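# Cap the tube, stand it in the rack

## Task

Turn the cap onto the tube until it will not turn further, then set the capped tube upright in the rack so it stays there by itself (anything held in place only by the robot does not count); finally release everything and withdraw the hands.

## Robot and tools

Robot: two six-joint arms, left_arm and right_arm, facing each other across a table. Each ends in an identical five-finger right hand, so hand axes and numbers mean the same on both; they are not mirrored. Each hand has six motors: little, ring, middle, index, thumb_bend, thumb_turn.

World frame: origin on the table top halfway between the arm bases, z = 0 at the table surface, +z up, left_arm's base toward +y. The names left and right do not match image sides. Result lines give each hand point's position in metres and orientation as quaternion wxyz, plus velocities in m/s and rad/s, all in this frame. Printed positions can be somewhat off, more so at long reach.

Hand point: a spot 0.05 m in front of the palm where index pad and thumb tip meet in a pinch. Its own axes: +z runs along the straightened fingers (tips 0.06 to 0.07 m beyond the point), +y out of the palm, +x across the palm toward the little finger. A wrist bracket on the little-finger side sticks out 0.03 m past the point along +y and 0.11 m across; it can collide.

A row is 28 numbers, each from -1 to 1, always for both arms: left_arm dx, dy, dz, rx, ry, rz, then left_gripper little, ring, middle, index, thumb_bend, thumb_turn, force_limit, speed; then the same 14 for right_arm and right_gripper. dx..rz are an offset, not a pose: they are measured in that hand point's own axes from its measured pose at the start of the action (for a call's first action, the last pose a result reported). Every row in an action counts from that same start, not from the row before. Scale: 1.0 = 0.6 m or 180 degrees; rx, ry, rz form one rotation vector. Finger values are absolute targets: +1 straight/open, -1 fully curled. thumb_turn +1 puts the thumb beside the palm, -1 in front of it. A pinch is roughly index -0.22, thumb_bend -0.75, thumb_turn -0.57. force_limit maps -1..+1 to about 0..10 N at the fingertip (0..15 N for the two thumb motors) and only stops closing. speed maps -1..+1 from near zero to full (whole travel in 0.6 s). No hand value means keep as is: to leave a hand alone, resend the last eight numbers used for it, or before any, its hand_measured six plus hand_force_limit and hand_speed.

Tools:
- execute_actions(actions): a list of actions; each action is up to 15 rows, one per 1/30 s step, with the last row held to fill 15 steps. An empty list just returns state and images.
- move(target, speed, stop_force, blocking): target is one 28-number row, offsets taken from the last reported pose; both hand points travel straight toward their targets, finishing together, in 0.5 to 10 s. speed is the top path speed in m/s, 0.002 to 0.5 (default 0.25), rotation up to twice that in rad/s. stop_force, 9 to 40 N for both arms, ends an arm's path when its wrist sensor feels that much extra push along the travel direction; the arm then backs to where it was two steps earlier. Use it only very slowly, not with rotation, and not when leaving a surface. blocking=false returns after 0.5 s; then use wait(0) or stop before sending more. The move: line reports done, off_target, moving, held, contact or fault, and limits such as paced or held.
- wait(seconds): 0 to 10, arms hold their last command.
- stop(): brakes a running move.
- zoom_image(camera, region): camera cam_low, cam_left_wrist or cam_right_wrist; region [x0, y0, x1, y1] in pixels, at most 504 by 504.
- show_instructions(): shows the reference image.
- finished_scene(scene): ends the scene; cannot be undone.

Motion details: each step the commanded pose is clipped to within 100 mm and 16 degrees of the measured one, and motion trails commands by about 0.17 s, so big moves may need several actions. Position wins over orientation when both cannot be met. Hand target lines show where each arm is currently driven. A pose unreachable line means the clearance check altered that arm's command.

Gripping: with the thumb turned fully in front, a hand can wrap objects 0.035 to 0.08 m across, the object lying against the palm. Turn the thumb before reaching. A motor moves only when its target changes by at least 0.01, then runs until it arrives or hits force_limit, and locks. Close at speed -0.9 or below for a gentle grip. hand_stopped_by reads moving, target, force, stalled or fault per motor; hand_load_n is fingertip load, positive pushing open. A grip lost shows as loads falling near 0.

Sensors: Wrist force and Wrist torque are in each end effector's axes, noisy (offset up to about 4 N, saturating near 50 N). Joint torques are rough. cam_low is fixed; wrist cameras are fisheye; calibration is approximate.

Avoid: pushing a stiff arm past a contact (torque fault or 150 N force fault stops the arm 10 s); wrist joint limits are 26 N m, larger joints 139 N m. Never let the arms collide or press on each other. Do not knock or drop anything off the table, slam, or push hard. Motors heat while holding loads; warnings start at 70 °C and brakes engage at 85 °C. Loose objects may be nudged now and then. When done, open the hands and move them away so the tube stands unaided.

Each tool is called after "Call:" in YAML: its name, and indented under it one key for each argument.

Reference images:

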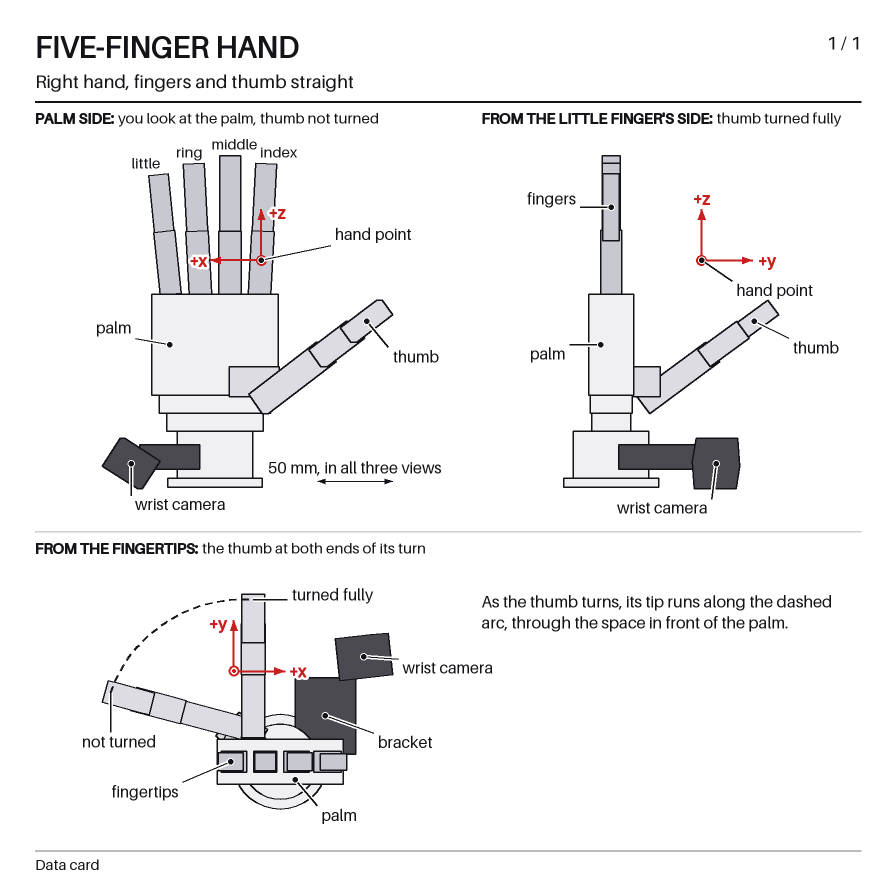

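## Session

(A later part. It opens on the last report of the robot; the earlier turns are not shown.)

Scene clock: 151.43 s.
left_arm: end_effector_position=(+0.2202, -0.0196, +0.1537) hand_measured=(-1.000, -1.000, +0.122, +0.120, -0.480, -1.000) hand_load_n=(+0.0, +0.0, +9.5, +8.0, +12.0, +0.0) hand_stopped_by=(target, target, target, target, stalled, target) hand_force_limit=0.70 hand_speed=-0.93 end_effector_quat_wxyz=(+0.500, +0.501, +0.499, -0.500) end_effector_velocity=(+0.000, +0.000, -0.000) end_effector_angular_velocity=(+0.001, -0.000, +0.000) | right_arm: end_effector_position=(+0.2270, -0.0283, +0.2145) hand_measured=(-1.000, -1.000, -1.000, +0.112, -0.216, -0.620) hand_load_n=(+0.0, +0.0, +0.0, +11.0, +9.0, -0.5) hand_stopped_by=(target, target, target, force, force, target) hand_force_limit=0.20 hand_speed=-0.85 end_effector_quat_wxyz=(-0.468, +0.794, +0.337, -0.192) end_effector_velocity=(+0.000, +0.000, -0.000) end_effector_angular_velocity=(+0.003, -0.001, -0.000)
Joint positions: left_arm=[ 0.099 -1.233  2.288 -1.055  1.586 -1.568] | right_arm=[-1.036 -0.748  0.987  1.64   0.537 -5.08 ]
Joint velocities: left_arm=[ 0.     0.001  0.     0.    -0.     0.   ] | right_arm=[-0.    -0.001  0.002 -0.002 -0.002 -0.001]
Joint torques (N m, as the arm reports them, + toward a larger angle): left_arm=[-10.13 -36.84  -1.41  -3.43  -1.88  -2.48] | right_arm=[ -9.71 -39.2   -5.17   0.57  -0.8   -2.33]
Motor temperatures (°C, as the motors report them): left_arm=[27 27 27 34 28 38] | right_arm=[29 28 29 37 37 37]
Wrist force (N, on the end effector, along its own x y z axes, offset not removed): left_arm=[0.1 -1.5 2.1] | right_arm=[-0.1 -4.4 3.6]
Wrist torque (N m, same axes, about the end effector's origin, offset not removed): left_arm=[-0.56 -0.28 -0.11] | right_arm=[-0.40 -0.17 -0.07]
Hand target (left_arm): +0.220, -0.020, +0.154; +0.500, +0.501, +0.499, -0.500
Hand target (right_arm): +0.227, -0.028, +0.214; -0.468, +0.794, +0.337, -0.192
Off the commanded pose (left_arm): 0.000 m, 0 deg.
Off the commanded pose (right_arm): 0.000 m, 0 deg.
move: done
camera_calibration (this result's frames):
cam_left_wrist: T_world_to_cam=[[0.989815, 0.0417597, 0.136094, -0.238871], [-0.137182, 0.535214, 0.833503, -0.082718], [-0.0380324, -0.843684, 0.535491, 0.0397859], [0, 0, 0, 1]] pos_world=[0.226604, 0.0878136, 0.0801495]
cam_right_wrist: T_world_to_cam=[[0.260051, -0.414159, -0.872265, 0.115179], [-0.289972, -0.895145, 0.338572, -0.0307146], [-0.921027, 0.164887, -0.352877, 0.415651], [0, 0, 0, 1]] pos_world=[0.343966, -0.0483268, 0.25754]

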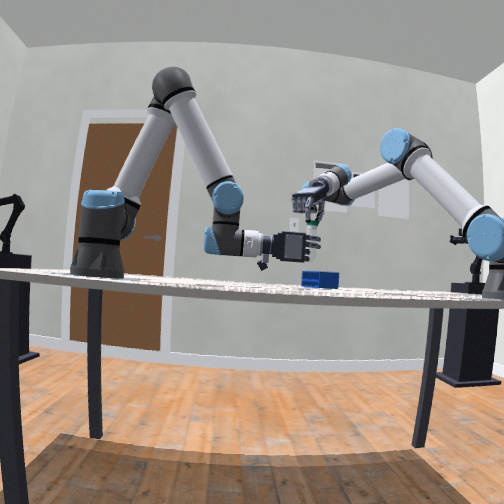

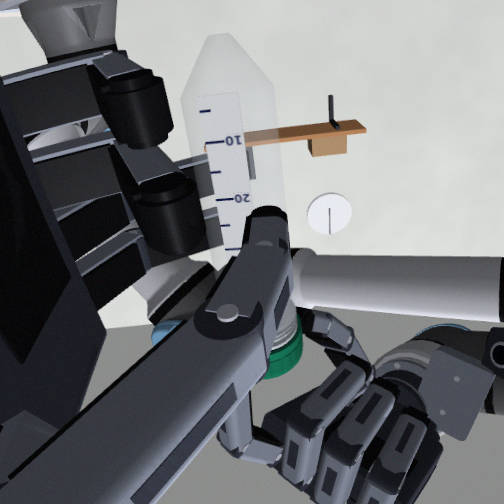

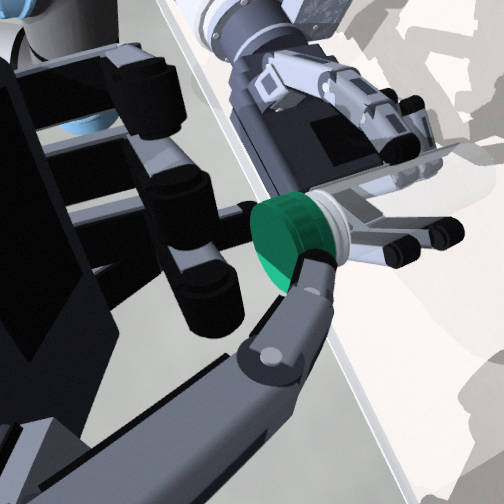

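Call:
move:
  target: [0,0,0,0,0,0,-1,-1,0.12,0.12,-0.5,-1,0.7,-0.93,0,0.003,0.0017,0,0,0,-1,-1,-1,0.05,-0.4,-0.62,0.2,-0.85]
  speed: 0.004

Call:
move:
  target: [0,0,0,0,0,0,-1,-1,0.12,0.12,-0.5,-1,0.7,-0.93,0,0.0007,0.0004,-0.003,0.218,0.122,-1,-1,-1,0.05,-0.4,-0.62,0.2,-0.85]
  speed: 0.1

Call:
zoom_image:
  camera: "cam_low"
  region: [295, 200, 335, 240]

Scene clock: 152.40 s.
left_arm: end_effector_position=(+0.2202, -0.0196, +0.1537) hand_measured=(-1.000, -1.000, +0.122, +0.120, -0.480, -1.000) hand_load_n=(+0.0, +0.0, +9.5, +8.0, +12.0, +0.0) hand_stopped_by=(target, target, target, target, stalled, target) hand_force_limit=0.70 hand_speed=-0.93 end_effector_quat_wxyz=(+0.500, +0.501, +0.499, -0.500) end_effector_velocity=(+0.000, +0.000, -0.001) end_effector_angular_velocity=(+0.001, -0.000, +0.001) | right_arm: end_effector_position=(+0.2271, -0.0283, +0.2125) hand_measured=(-1.000, -1.000, -1.000, +0.112, -0.216, -0.620) hand_load_n=(+0.0, +0.0, +0.0, +11.0, +9.0, -0.5) hand_stopped_by=(target, target, target, force, force, target) hand_force_limit=0.20 hand_speed=-0.85 end_effector_quat_wxyz=(-0.469, +0.794, +0.337, -0.192) end_effector_velocity=(+0.000, -0.000, -0.001) end_effector_angular_velocity=(-0.001, -0.001, +0.000)
Joint positions: left_arm=[ 0.099 -1.233  2.288 -1.055  1.586 -1.568] | right_arm=[-1.036 -0.747  0.989  1.636  0.537 -5.08 ]
Joint velocities: left_arm=[ 0.001  0.001  0.    -0.     0.     0.   ] | right_arm=[-0.    -0.     0.001 -0.001  0.001 -0.   ]
Joint torques (N m, as the arm reports them, + toward a larger angle): left_arm=[-10.17 -36.62  -1.4   -3.68  -1.6   -2.48] | right_arm=[ -0.57 -39.19  -6.28   0.81  -0.67  -0.62]
Motor temperatures (°C, as the motors report them): left_arm=[27 27 27 34 28 38] | right_arm=[29 28 29 37 37 37]
Wrist force (N, on the end effector, along its own x y z axes, offset not removed): left_arm=[-0.1 -0.9 0.1] | right_arm=[2.5 -1.7 -0.7]
Wrist torque (N m, same axes, about the end effector's origin, offset not removed): left_arm=[-0.44 -0.14 -0.09] | right_arm=[-0.08 -0.15 0.09]
Hand target (left_arm): +0.220, -0.020, +0.154; +0.500, +0.501, +0.499, -0.500
Hand target (right_arm): +0.227, -0.028, +0.212; -0.468, +0.794, +0.337, -0.192
Off the commanded pose (left_arm): 0.000 m, 0 deg.
Off the commanded pose (right_arm): 0.000 m, 0 deg.
move: done
camera_calibration (this result's frames):
cam_left_wrist: T_world_to_cam=[[0.989815, 0.0417597, 0.136094, -0.238871], [-0.137182, 0.535214, 0.833503, -0.082718], [-0.0380324, -0.843684, 0.535491, 0.039786], [0, 0, 0, 1]] pos_world=[0.226604, 0.0878138, 0.0801495]
cam_right_wrist: T_world_to_cam=[[0.260069, -0.414145, -0.872266, 0.113447], [-0.289991, -0.895148, 0.338548, -0.0300155], [-0.921015, 0.164904, -0.352899, 0.414979], [0, 0, 0, 1]] pos_world=[0.343993, -0.0483163, 0.255563]

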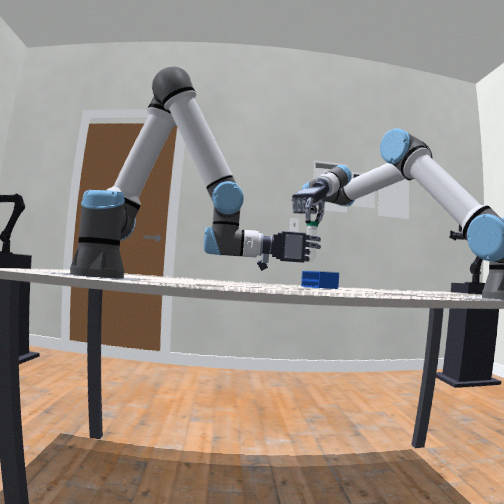

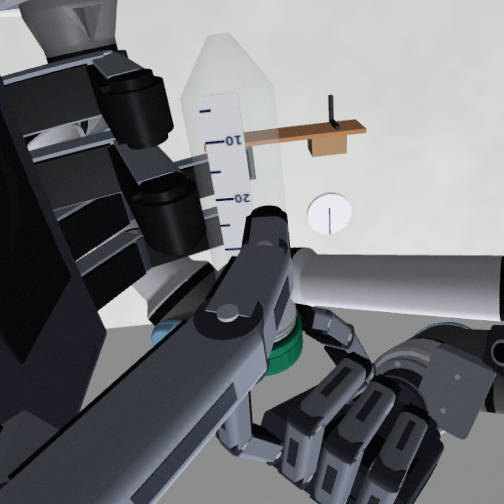

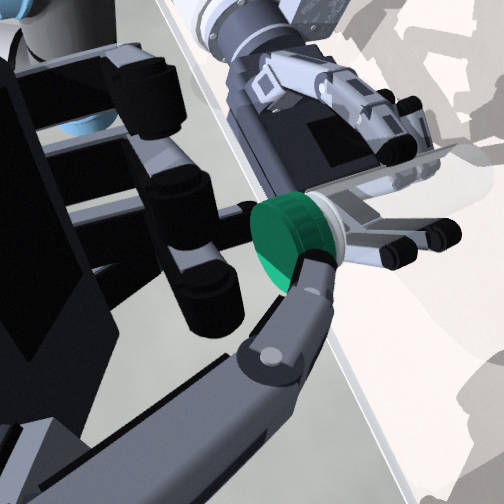

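Scene clock: 156.70 s.
left_arm: end_effector_position=(+0.2202, -0.0196, +0.1537) hand_measured=(-1.000, -1.000, +0.122, +0.120, -0.480, -1.000) hand_load_n=(+0.0, +0.0, +11.0, +1.0, +14.0, -5.5) hand_stopped_by=(target, target, target, target, stalled, target) hand_force_limit=0.70 hand_speed=-0.93 end_effector_quat_wxyz=(+0.500, +0.501, +0.499, -0.500) end_effector_velocity=(-0.000, -0.000, -0.000) end_effector_angular_velocity=(+0.000, -0.001, -0.000) | right_arm: end_effector_position=(+0.2272, -0.0283, +0.2123) hand_measured=(-1.000, -1.000, -1.000, +0.112, -0.214, -0.620) hand_load_n=(+0.0, +0.0, +0.0, +8.5, +10.5, +0.5) hand_stopped_by=(target, target, target, force, force, target) hand_force_limit=0.20 hand_speed=-0.85 end_effector_quat_wxyz=(-0.506, +0.863, +0.009, +0.001) end_effector_velocity=(-0.001, -0.000, +0.000) end_effector_angular_velocity=(+0.001, +0.000, -0.013)
Joint positions: left_arm=[ 0.099 -1.233  2.288 -1.055  1.586 -1.568] | right_arm=[-1.017 -1.222  1.487  0.5    0.783 -3.752]
Joint velocities: left_arm=[-0.     0.001  0.    -0.    -0.     0.001] | right_arm=[ 0.003 -0.008  0.008 -0.012  0.011  0.016]
Joint torques (N m, as the arm reports them, + toward a larger angle): left_arm=[ -9.17 -35.49  -6.16  -3.56  -0.39  -2.31] | right_arm=[  9.4  -42.06  -8.79  -2.63   2.24   2.26]
Motor temperatures (°C, as the motors report them): left_arm=[27 27 27 34 28 38] | right_arm=[29 28 29 37 37 37]
Wrist force (N, on the end effector, along its own x y z axes, offset not removed): left_arm=[2.1 1.5 -4.7] | right_arm=[-1.9 2.6 -8.9]
Wrist torque (N m, same axes, about the end effector's origin, offset not removed): left_arm=[-0.57 -0.68 -0.19] | right_arm=[0.21 0.19 0.40]
Hand target (left_arm): +0.220, -0.020, +0.154; +0.500, +0.501, +0.499, -0.500
Hand target (right_arm): +0.227, -0.028, +0.212; -0.506, +0.863, +0.008, +0.002
Off the commanded pose (left_arm): 0.000 m, 0 deg.
Off the commanded pose (right_arm): 0.000 m, 0 deg.
move: done
camera_calibration (this result's frames):
cam_left_wrist: T_world_to_cam=[[0.989815, 0.0417693, 0.136091, -0.238872], [-0.137185, 0.535207, 0.833507, -0.0827169], [-0.0380219, -0.843687, 0.535487, 0.0397882], [0, 0, 0, 1]] pos_world=[0.226605, 0.0878171, 0.0801474]
cam_right_wrist: T_world_to_cam=[[-0.108261, -0.478113, -0.871601, 0.194975], [-0.837015, -0.4292, 0.339401, 0.107398], [-0.536363, 0.766287, -0.353722, 0.344795], [0, 0, 0, 1]] pos_world=[0.295937, -0.124897, 0.255451]

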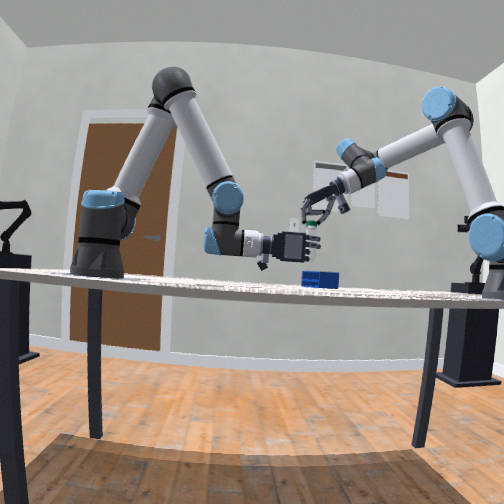

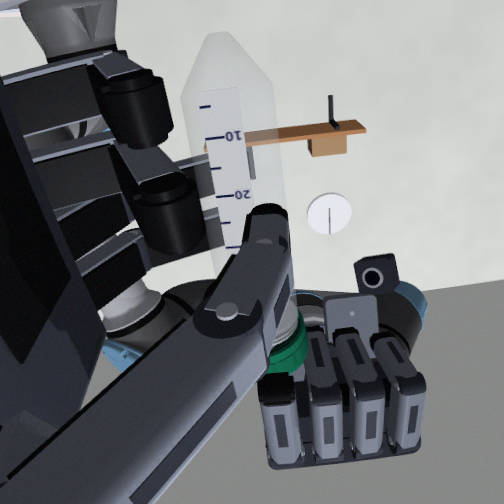

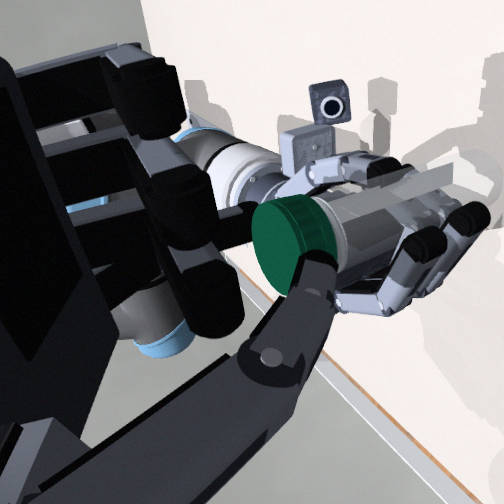

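Region (295, 200, 335, 240) of cam_low's 504x504 image, scaled by 12.600, with more detail than that image has.

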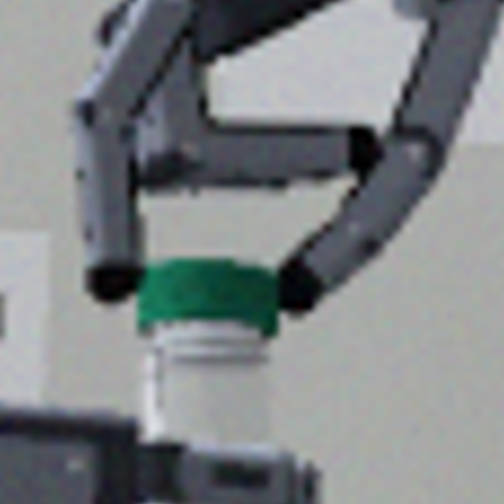

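Call:
move:
  target: [0,0,0,0,0,0,-1,-1,0.12,0.12,-0.5,-1,0.7,-0.93,-0.0025,0.007,-0.002,0,0,0,-1,-1,-1,0.05,-0.4,-0.62,0.2,-0.85]
  speed: 0.005

Call:
zoom_image:
  camera: "cam_low"
  region: [295, 200, 335, 240]

Call:
move:
  target: [0,0,0,0,0,0,-1,-1,0.12,0.12,-0.5,-1,0.7,-0.93,0,0.0007,0.0004,-0.003,0.218,0.122,-1,-1,-1,0.05,-0.4,-0.62,0.2,-0.85]
  speed: 0.12

Call:
zoom_image:
  camera: "cam_low"
  region: [295, 200, 335, 240]

Scene clock: 158.17 s.
left_arm: end_effector_position=(+0.2202, -0.0196, +0.1537) hand_measured=(-1.000, -1.000, +0.122, +0.120, -0.480, -1.000) hand_load_n=(+0.0, +0.0, +10.0, +6.5, +12.0, -1.5) hand_stopped_by=(target, target, target, target, stalled, target) hand_force_limit=0.70 hand_speed=-0.93 end_effector_quat_wxyz=(+0.500, +0.501, +0.499, -0.500) end_effector_velocity=(-0.000, -0.000, -0.001) end_effector_angular_velocity=(+0.003, -0.001, -0.000) | right_arm: end_effector_position=(+0.2258, -0.0313, +0.2093) hand_measured=(-1.000, -1.000, -1.000, +0.112, -0.214, -0.620) hand_load_n=(+0.0, +0.0, +0.0, +12.0, +7.0, +0.0) hand_stopped_by=(target, target, target, force, force, target) hand_force_limit=0.20 hand_speed=-0.85 end_effector_quat_wxyz=(-0.506, +0.863, +0.009, +0.002) end_effector_velocity=(-0.000, -0.001, -0.001) end_effector_angular_velocity=(+0.000, -0.001, -0.000)
Joint positions: left_arm=[ 0.099 -1.233  2.288 -1.055  1.586 -1.568] | right_arm=[-1.021 -1.228  1.503  0.492  0.781 -3.755]
Joint velocities: left_arm=[-0.     0.002  0.     0.    -0.     0.001] | right_arm=[-0.002 -0.002  0.004 -0.002 -0.001 -0.002]
Joint torques (N m, as the arm reports them, + toward a larger angle): left_arm=[ -9.43 -36.73  -6.85  -3.39  -0.5   -1.98] | right_arm=[ -9.95 -37.55  -3.99  -0.79  -2.06  -2.62]
Motor temperatures (°C, as the motors report them): left_arm=[27 27 27 34 28 38] | right_arm=[29 28 29 37 37 37]
Wrist force (N, on the end effector, along its own x y z axes, offset not removed): left_arm=[9.4 -1.1 3.1] | right_arm=[-1.6 -8.6 -3.0]
Wrist torque (N m, same axes, about the end effector's origin, offset not removed): left_arm=[-0.62 -0.39 -0.02] | right_arm=[-0.39 0.32 0.04]
Hand target (left_arm): +0.220, -0.020, +0.154; +0.500, +0.501, +0.499, -0.500
Hand target (right_arm): +0.226, -0.031, +0.209; -0.506, +0.863, +0.009, +0.001
Off the commanded pose (left_arm): 0.000 m, 0 deg.
Off the commanded pose (right_arm): 0.000 m, 0 deg.
move: done
camera_calibration (this result's frames):
cam_left_wrist: T_world_to_cam=[[0.989818, 0.0417695, 0.136071, -0.238871], [-0.137169, 0.535208, 0.833509, -0.0827199], [-0.0380112, -0.843687, 0.535488, 0.0397862], [0, 0, 0, 1]] pos_world=[0.226604, 0.087817, 0.0801462]
cam_right_wrist: T_world_to_cam=[[-0.108204, -0.478057, -0.871638, 0.190782], [-0.837047, -0.429208, 0.339312, 0.105973], [-0.536325, 0.766317, -0.353714, 0.345311], [0, 0, 0, 1]] pos_world=[0.294546, -0.127929, 0.252476]

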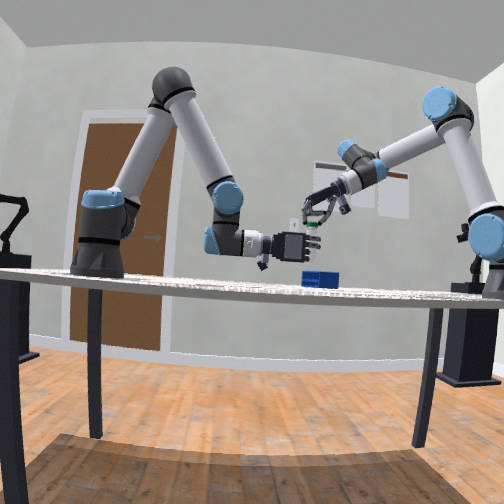

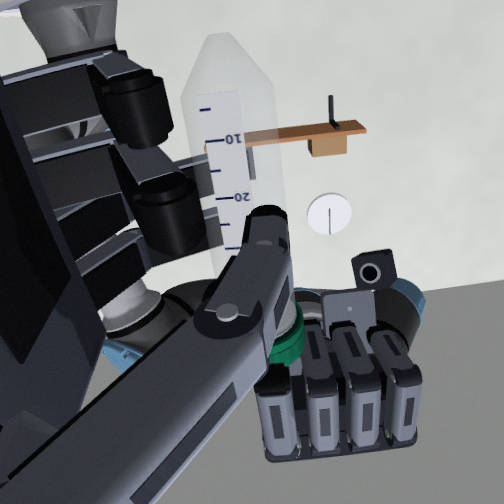

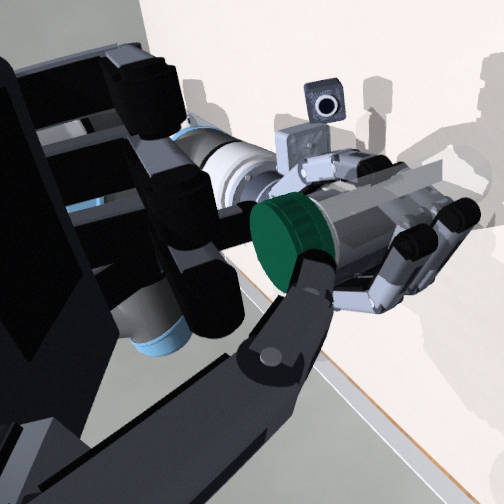

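Region (295, 200, 335, 240) of cam_low's 504x504 image, scaled by 12.600, with more detail than that image has.

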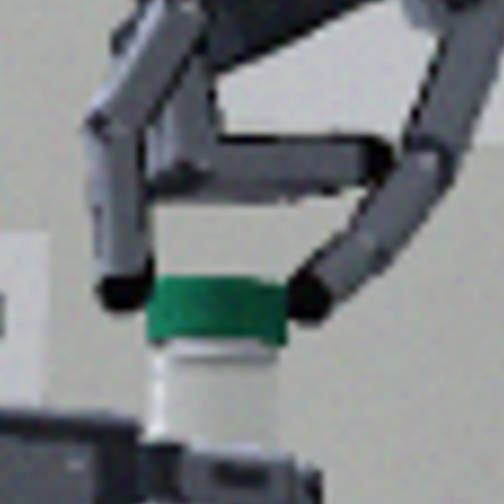

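Scene clock: 161.87 s.
left_arm: end_effector_position=(+0.2202, -0.0196, +0.1537) hand_measured=(-1.000, -1.000, +0.122, +0.120, -0.480, -1.000) hand_load_n=(+0.0, +0.0, +10.0, +2.0, +13.5, -4.5) hand_stopped_by=(target, target, target, target, stalled, target) hand_force_limit=0.70 hand_speed=-0.93 end_effector_quat_wxyz=(+0.500, +0.501, +0.499, -0.500) end_effector_velocity=(-0.000, +0.000, +0.001) end_effector_angular_velocity=(-0.001, -0.001, -0.000) | right_arm: end_effector_position=(+0.2257, -0.0312, +0.2090) hand_measured=(-1.000, -1.000, -1.000, +0.112, -0.214, -0.620) hand_load_n=(+0.0, +0.0, +0.0, +10.5, +8.0, -0.5) hand_stopped_by=(target, target, target, force, force, target) hand_force_limit=0.20 hand_speed=-0.85 end_effector_quat_wxyz=(+0.466, -0.801, +0.322, -0.194) end_effector_velocity=(+0.000, +0.000, -0.000) end_effector_angular_velocity=(+0.000, -0.000, -0.011)
Joint positions: left_arm=[ 0.099 -1.233  2.288 -1.055  1.586 -1.568] | right_arm=[-0.735 -1.377  1.657  0.234  1.674 -3.097]
Joint velocities: left_arm=[-0.    -0.001  0.     0.     0.     0.001] | right_arm=[ 0.005  0.003 -0.003  0.001  0.014  0.008]
Joint torques (N m, as the arm reports them, + toward a larger angle): left_arm=[ -8.62 -36.39  -8.92  -3.59  -0.28  -2.  ] | right_arm=[  7.84 -13.25 -31.69   0.75   3.03   2.1 ]
Motor temperatures (°C, as the motors report them): left_arm=[27 27 27 34 28 38] | right_arm=[29 28 29 37 37 37]
Wrist force (N, on the end effector, along its own x y z axes, offset not removed): left_arm=[6.2 1.9 -3.8] | right_arm=[4.2 -3.4 -9.2]
Wrist torque (N m, same axes, about the end effector's origin, offset not removed): left_arm=[-0.62 -0.22 -0.23] | right_arm=[-0.20 -0.21 0.27]
Hand target (left_arm): +0.220, -0.020, +0.154; +0.500, +0.501, +0.499, -0.500
Hand target (right_arm): +0.226, -0.031, +0.209; -0.466, +0.801, -0.322, +0.195
Off the commanded pose (left_arm): 0.000 m, 0 deg.
Off the commanded pose (right_arm): 0.000 m, 0 deg.
move: done
camera_calibration (this result's frames):
cam_left_wrist: T_world_to_cam=[[0.989818, 0.0417686, 0.136069, -0.23887], [-0.137166, 0.535204, 0.833512, -0.0827201], [-0.0380099, -0.84369, 0.535484, 0.0397896], [0, 0, 0, 1]] pos_world=[0.226604, 0.0878194, 0.0801444]
cam_right_wrist: T_world_to_cam=[[-0.414558, -0.262986, -0.871194, 0.266308], [-0.895681, 0.287204, 0.339513, 0.141604], [0.160923, 0.92106, -0.354615, 0.192742], [0, 0, 0, 1]] pos_world=[0.206216, -0.148161, 0.252279]

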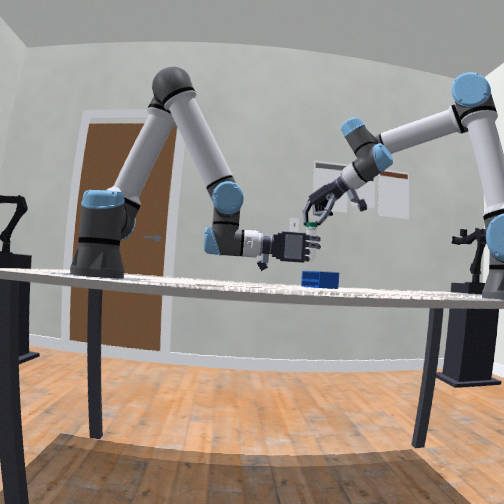

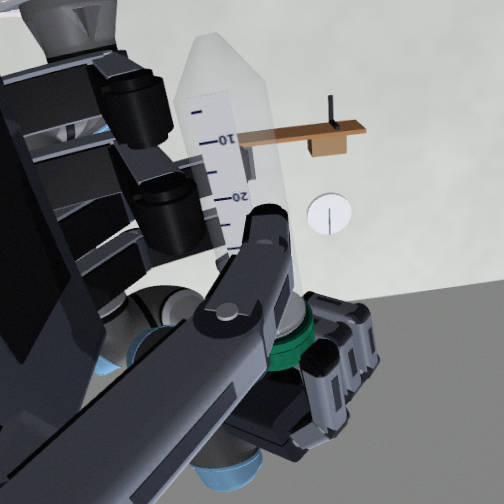

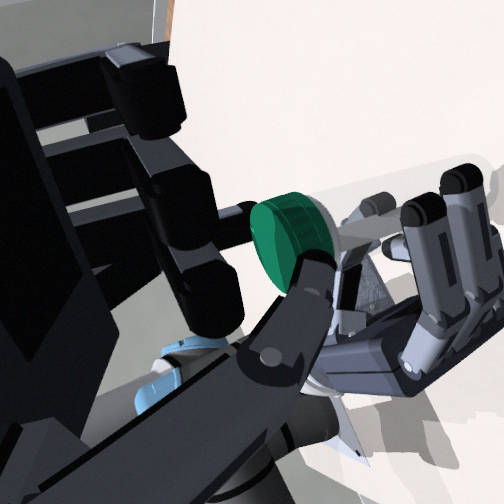

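Region (295, 200, 335, 240) of cam_low's 504x504 image, scaled by 12.600, with more detail than that image has.

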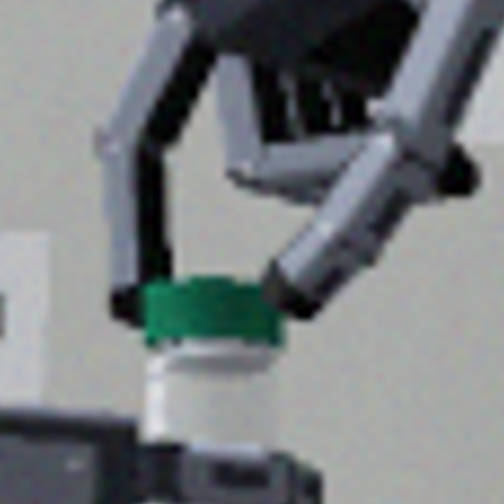

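Call:
execute_actions:
  actions: []

Call:
zoom_image:
  camera: "cam_low"
  region: [275,180,355,260]

Scene clock: 163.07 s.
left_arm: end_effector_position=(+0.2202, -0.0196, +0.1537) hand_measured=(-1.000, -1.000, +0.122, +0.120, -0.480, -1.000) hand_load_n=(+0.0, +0.0, +10.0, +2.0, +14.0, -4.5) hand_stopped_by=(target, target, target, target, stalled, target) hand_force_limit=0.70 hand_speed=-0.93 end_effector_quat_wxyz=(+0.500, +0.501, +0.499, -0.500) end_effector_velocity=(-0.000, -0.000, +0.000) end_effector_angular_velocity=(-0.000, -0.001, -0.000) | right_arm: end_effector_position=(+0.2257, -0.0312, +0.2090) hand_measured=(-1.000, -1.000, -1.000, +0.112, -0.214, -0.620) hand_load_n=(+0.0, +0.0, +0.0, +10.5, +7.5, -0.5) hand_stopped_by=(target, target, target, force, force, target) hand_force_limit=0.20 hand_speed=-0.85 end_effector_quat_wxyz=(+0.466, -0.801, +0.322, -0.195) end_effector_velocity=(-0.000, +0.000, -0.000) end_effector_angular_velocity=(+0.002, +0.003, -0.001)
Joint positions: left_arm=[ 0.099 -1.233  2.288 -1.055  1.586 -1.568] | right_arm=[-0.734 -1.377  1.657  0.234  1.676 -3.096]
Joint velocities: left_arm=[-0.     0.    -0.     0.     0.     0.001] | right_arm=[ 0.     0.001  0.    -0.    -0.001  0.004]
Joint torques (N m, as the arm reports them, + toward a larger angle): left_arm=[ -9.61 -37.17  -9.26  -3.68  -0.49  -1.78] | right_arm=[  8.19 -14.4  -30.4    1.     3.02   2.31]
Motor temperatures (°C, as the motors report them): left_arm=[27 27 27 34 28 38] | right_arm=[29 28 29 37 37 37]
Wrist force (N, on the end effector, along its own x y z axes, offset not removed): left_arm=[7.0 2.5 -4.3] | right_arm=[0.2 -5.0 -10.6]
Wrist torque (N m, same axes, about the end effector's origin, offset not removed): left_arm=[-0.48 -0.33 -0.15] | right_arm=[-0.43 0.08 -0.13]
Hand target (left_arm): +0.220, -0.020, +0.154; +0.500, +0.501, +0.499, -0.500
Hand target (right_arm): +0.226, -0.031, +0.209; -0.466, +0.801, -0.322, +0.195
Off the commanded pose (left_arm): 0.000 m, 0 deg.
Off the commanded pose (right_arm): 0.000 m, 0 deg.
camera_calibration (this result's frames):
cam_left_wrist: T_world_to_cam=[[0.989818, 0.0417685, 0.136069, -0.23887], [-0.137166, 0.535203, 0.833512, -0.0827201], [-0.03801, -0.84369, 0.535483, 0.0397897], [0, 0, 0, 1]] pos_world=[0.226604, 0.0878195, 0.0801443]
cam_right_wrist: T_world_to_cam=[[-0.414855, -0.262641, -0.871157, 0.266367], [-0.895363, 0.288227, 0.339486, 0.141573], [0.161928, 0.920839, -0.354732, 0.192519], [0, 0, 0, 1]] pos_world=[0.206089, -0.148125, 0.252278]

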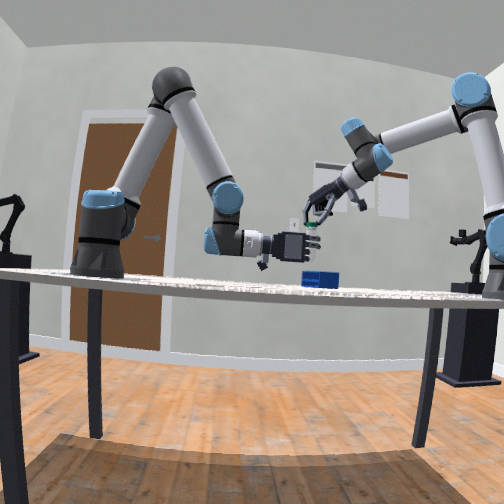

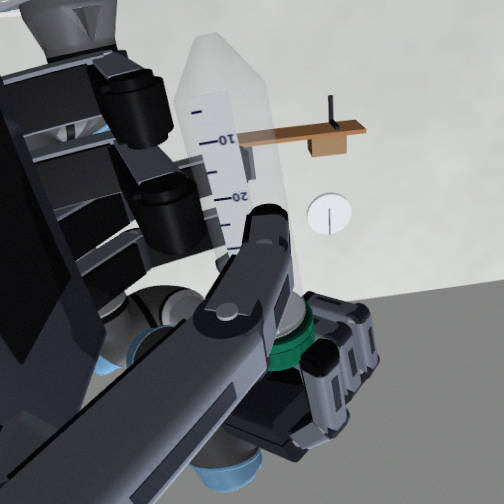

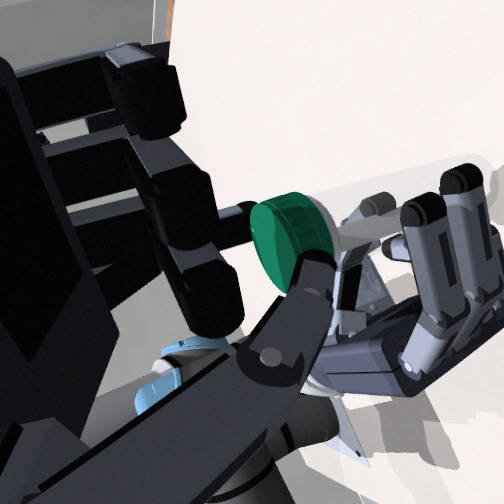

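Region (275, 180, 355, 260) of cam_low's 504x504 image, scaled by 6.300, with more detail than that image has.

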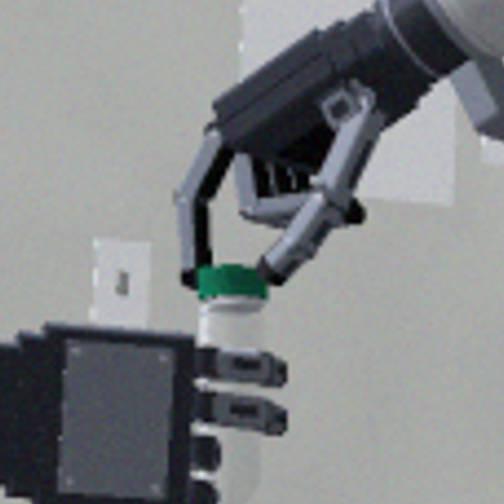

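Call:
move:
  target: [0,0,0,0,0,0,-1,-1,0.12,0.12,-0.5,-1,0.7,-0.93,-0.0013,0.0028,-0.005,0,0,0,-1,-1,-1,0.05,-0.4,-0.62,0.2,-0.85]
  speed: 0.02

Scene clock: 163.93 s.
left_arm: end_effector_position=(+0.2202, -0.0196, +0.1537) hand_measured=(-1.000, -1.000, +0.122, +0.120, -0.480, -1.000) hand_load_n=(+0.0, +0.0, +10.0, +8.5, +10.5, -0.5) hand_stopped_by=(target, target, target, target, stalled, target) hand_force_limit=0.70 hand_speed=-0.93 end_effector_quat_wxyz=(+0.500, +0.501, +0.499, -0.500) end_effector_velocity=(+0.000, +0.000, +0.001) end_effector_angular_velocity=(-0.002, -0.000, +0.000) | right_arm: end_effector_position=(+0.2229, -0.0330, +0.2090) hand_measured=(-1.000, -1.000, -1.000, +0.112, -0.214, -0.620) hand_load_n=(+0.0, +0.0, +0.0, +12.5, +7.5, -1.0) hand_stopped_by=(target, target, target, force, force, target) hand_force_limit=0.20 hand_speed=-0.85 end_effector_quat_wxyz=(+0.466, -0.801, +0.322, -0.195) end_effector_velocity=(-0.002, -0.001, +0.000) end_effector_angular_velocity=(+0.000, +0.001, -0.000)
Joint positions: left_arm=[ 0.099 -1.233  2.288 -1.055  1.586 -1.568] | right_arm=[-0.732 -1.383  1.665  0.233  1.678 -3.094]
Joint velocities: left_arm=[ 0.    -0.002 -0.    -0.    -0.     0.   ] | right_arm=[ 0.002 -0.004  0.004  0.     0.001  0.002]
Joint torques (N m, as the arm reports them, + toward a larger angle): left_arm=[ -7.98 -36.17 -10.17  -3.6   -0.34  -1.78] | right_arm=[ 10.15 -32.3   -4.07  -0.03   2.27   2.13]
Motor temperatures (°C, as the motors report them): left_arm=[27 27 27 34 28 38] | right_arm=[29 28 29 37 37 37]
Wrist force (N, on the end effector, along its own x y z axes, offset not removed): left_arm=[7.5 -5.0 2.8] | right_arm=[1.6 -8.4 -1.5]
Wrist torque (N m, same axes, about the end effector's origin, offset not removed): left_arm=[-0.54 -0.39 0.06] | right_arm=[0.01 0.02 0.23]
Hand target (left_arm): +0.220, -0.020, +0.154; +0.500, +0.501, +0.499, -0.500
Hand target (right_arm): +0.223, -0.033, +0.209; -0.466, +0.801, -0.322, +0.195
Off the commanded pose (left_arm): 0.000 m, 0 deg.
Off the commanded pose (right_arm): 0.000 m, 0 deg.
move: done
camera_calibration (this result's frames):
cam_left_wrist: T_world_to_cam=[[0.98982, 0.0417437, 0.136069, -0.238856], [-0.137153, 0.535207, 0.833512, -0.0827223], [-0.0380312, -0.843689, 0.535483, 0.0397897], [0, 0, 0, 1]] pos_world=[0.226592, 0.0878144, 0.0801442]
cam_right_wrist: T_world_to_cam=[[-0.414823, -0.262587, -0.871189, 0.264744], [-0.895374, 0.288214, 0.339468, 0.139583], [0.161949, 0.920859, -0.354672, 0.194633], [0, 0, 0, 1]] pos_world=[0.20328, -0.149941, 0.252289]

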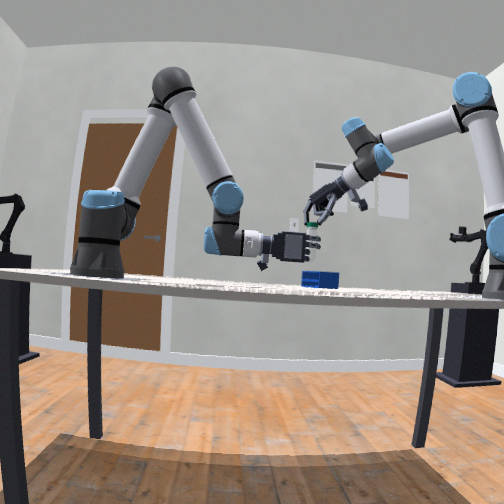

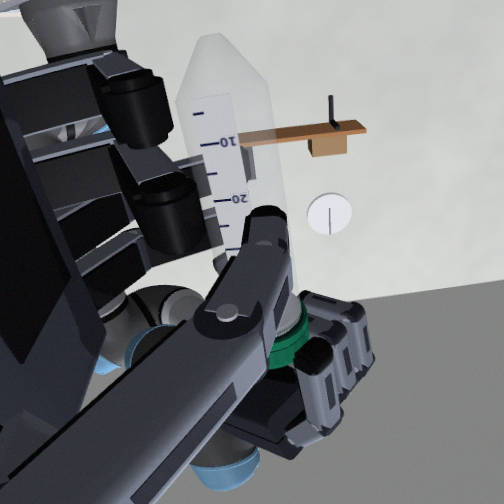

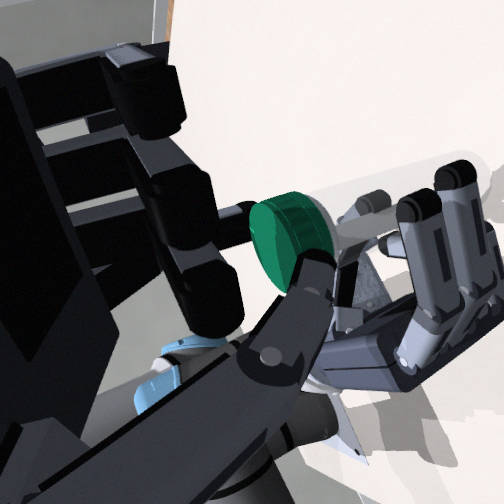

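Call:
move:
  target: [0,0,0,0,0,0,-1,-1,0.12,0.12,-0.5,-1,0.7,-0.93,-0.004,0.0012,-0.0012,-0.003,0.218,0.122,-1,-1,-1,0.05,-0.4,-0.62,0.2,-0.85]
  speed: 0.12

Call:
zoom_image:
  camera: "cam_low"
  region: [275,180,355,260]

Scene clock: 167.90 s.
left_arm: end_effector_position=(+0.2202, -0.0196, +0.1537) hand_measured=(-1.000, -1.000, +0.122, +0.120, -0.480, -1.000) hand_load_n=(+0.0, +0.0, +9.5, +7.5, +12.0, -0.5) hand_stopped_by=(target, target, target, target, stalled, target) hand_force_limit=0.70 hand_speed=-0.93 end_effector_quat_wxyz=(+0.500, +0.501, +0.499, -0.500) end_effector_velocity=(-0.000, +0.000, -0.001) end_effector_angular_velocity=(+0.001, -0.000, -0.000) | right_arm: end_effector_position=(+0.2204, -0.0321, +0.2085) hand_measured=(-1.000, -1.000, -1.000, +0.112, -0.214, -0.620) hand_load_n=(+0.0, +0.0, +0.0, +12.5, +7.0, +0.0) hand_stopped_by=(target, target, target, force, force, target) hand_force_limit=0.20 hand_speed=-0.85 end_effector_quat_wxyz=(+0.356, -0.617, +0.603, -0.358) end_effector_velocity=(-0.000, +0.000, +0.000) end_effector_angular_velocity=(+0.002, +0.003, -0.016)
Joint positions: left_arm=[ 0.099 -1.233  2.288 -1.055  1.586 -1.568] | right_arm=[-0.447 -1.036  1.266  0.758  2.515 -2.268]
Joint velocities: left_arm=[-0.     0.001  0.     0.    -0.     0.   ] | right_arm=[ 0.003  0.011 -0.015  0.027  0.007  0.03 ]
Joint torques (N m, as the arm reports them, + toward a larger angle): left_arm=[ -7.81 -36.51 -10.64  -3.61  -0.41  -1.66] | right_arm=[  8.35 -25.56 -25.39   4.21   2.92   1.76]
Motor temperatures (°C, as the motors report them): left_arm=[27 27 27 34 28 38] | right_arm=[29 28 29 37 37 37]
Wrist force (N, on the end effector, along its own x y z axes, offset not removed): left_arm=[10.9 -2.1 4.4] | right_arm=[-5.5 -12.2 -5.1]
Wrist torque (N m, same axes, about the end effector's origin, offset not removed): left_arm=[-0.59 -0.34 -0.01] | right_arm=[-0.32 0.85 -0.44]
Hand target (left_arm): +0.220, -0.020, +0.154; +0.500, +0.501, +0.499, -0.500
Hand target (right_arm): +0.220, -0.032, +0.208; -0.356, +0.617, -0.604, +0.358
Off the commanded pose (left_arm): 0.000 m, 0 deg.
Off the commanded pose (right_arm): 0.000 m, 0 deg.
move: done
camera_calibration (this result's frames):
cam_left_wrist: T_world_to_cam=[[0.98982, 0.0417436, 0.136069, -0.238856], [-0.137153, 0.535207, 0.833512, -0.0827223], [-0.0380313, -0.843689, 0.535483, 0.0397897], [0, 0, 0, 1]] pos_world=[0.226592, 0.0878144, 0.0801443]
cam_right_wrist: T_world_to_cam=[[-0.479647, 0.105876, -0.871051, 0.289607], [-0.430914, 0.836321, 0.338939, 0.0525312], [0.764364, 0.537919, -0.355515, 0.0491198], [0, 0, 0, 1]] pos_world=[0.124, -0.101018, 0.251921]

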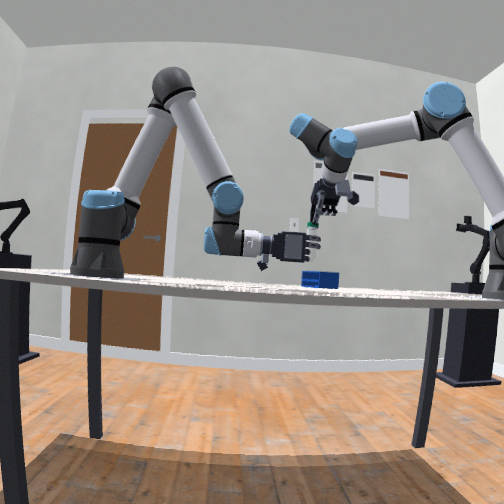

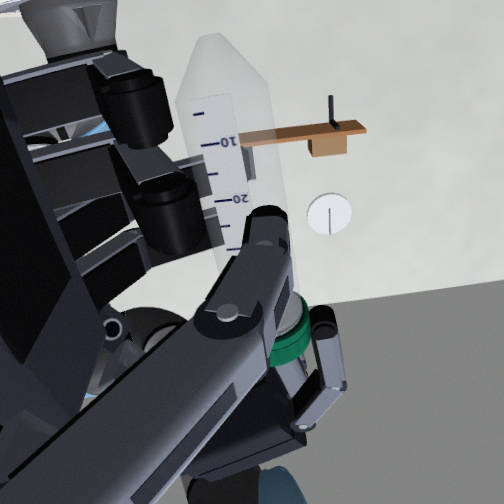

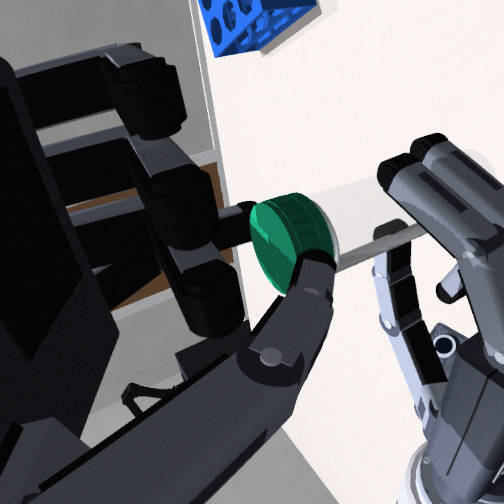

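Region (275, 180, 355, 260) of cam_low's 504x504 image, scaled by 6.300, with more detail than that image has.

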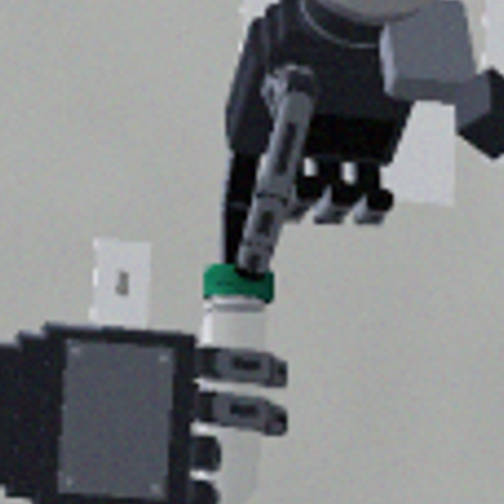

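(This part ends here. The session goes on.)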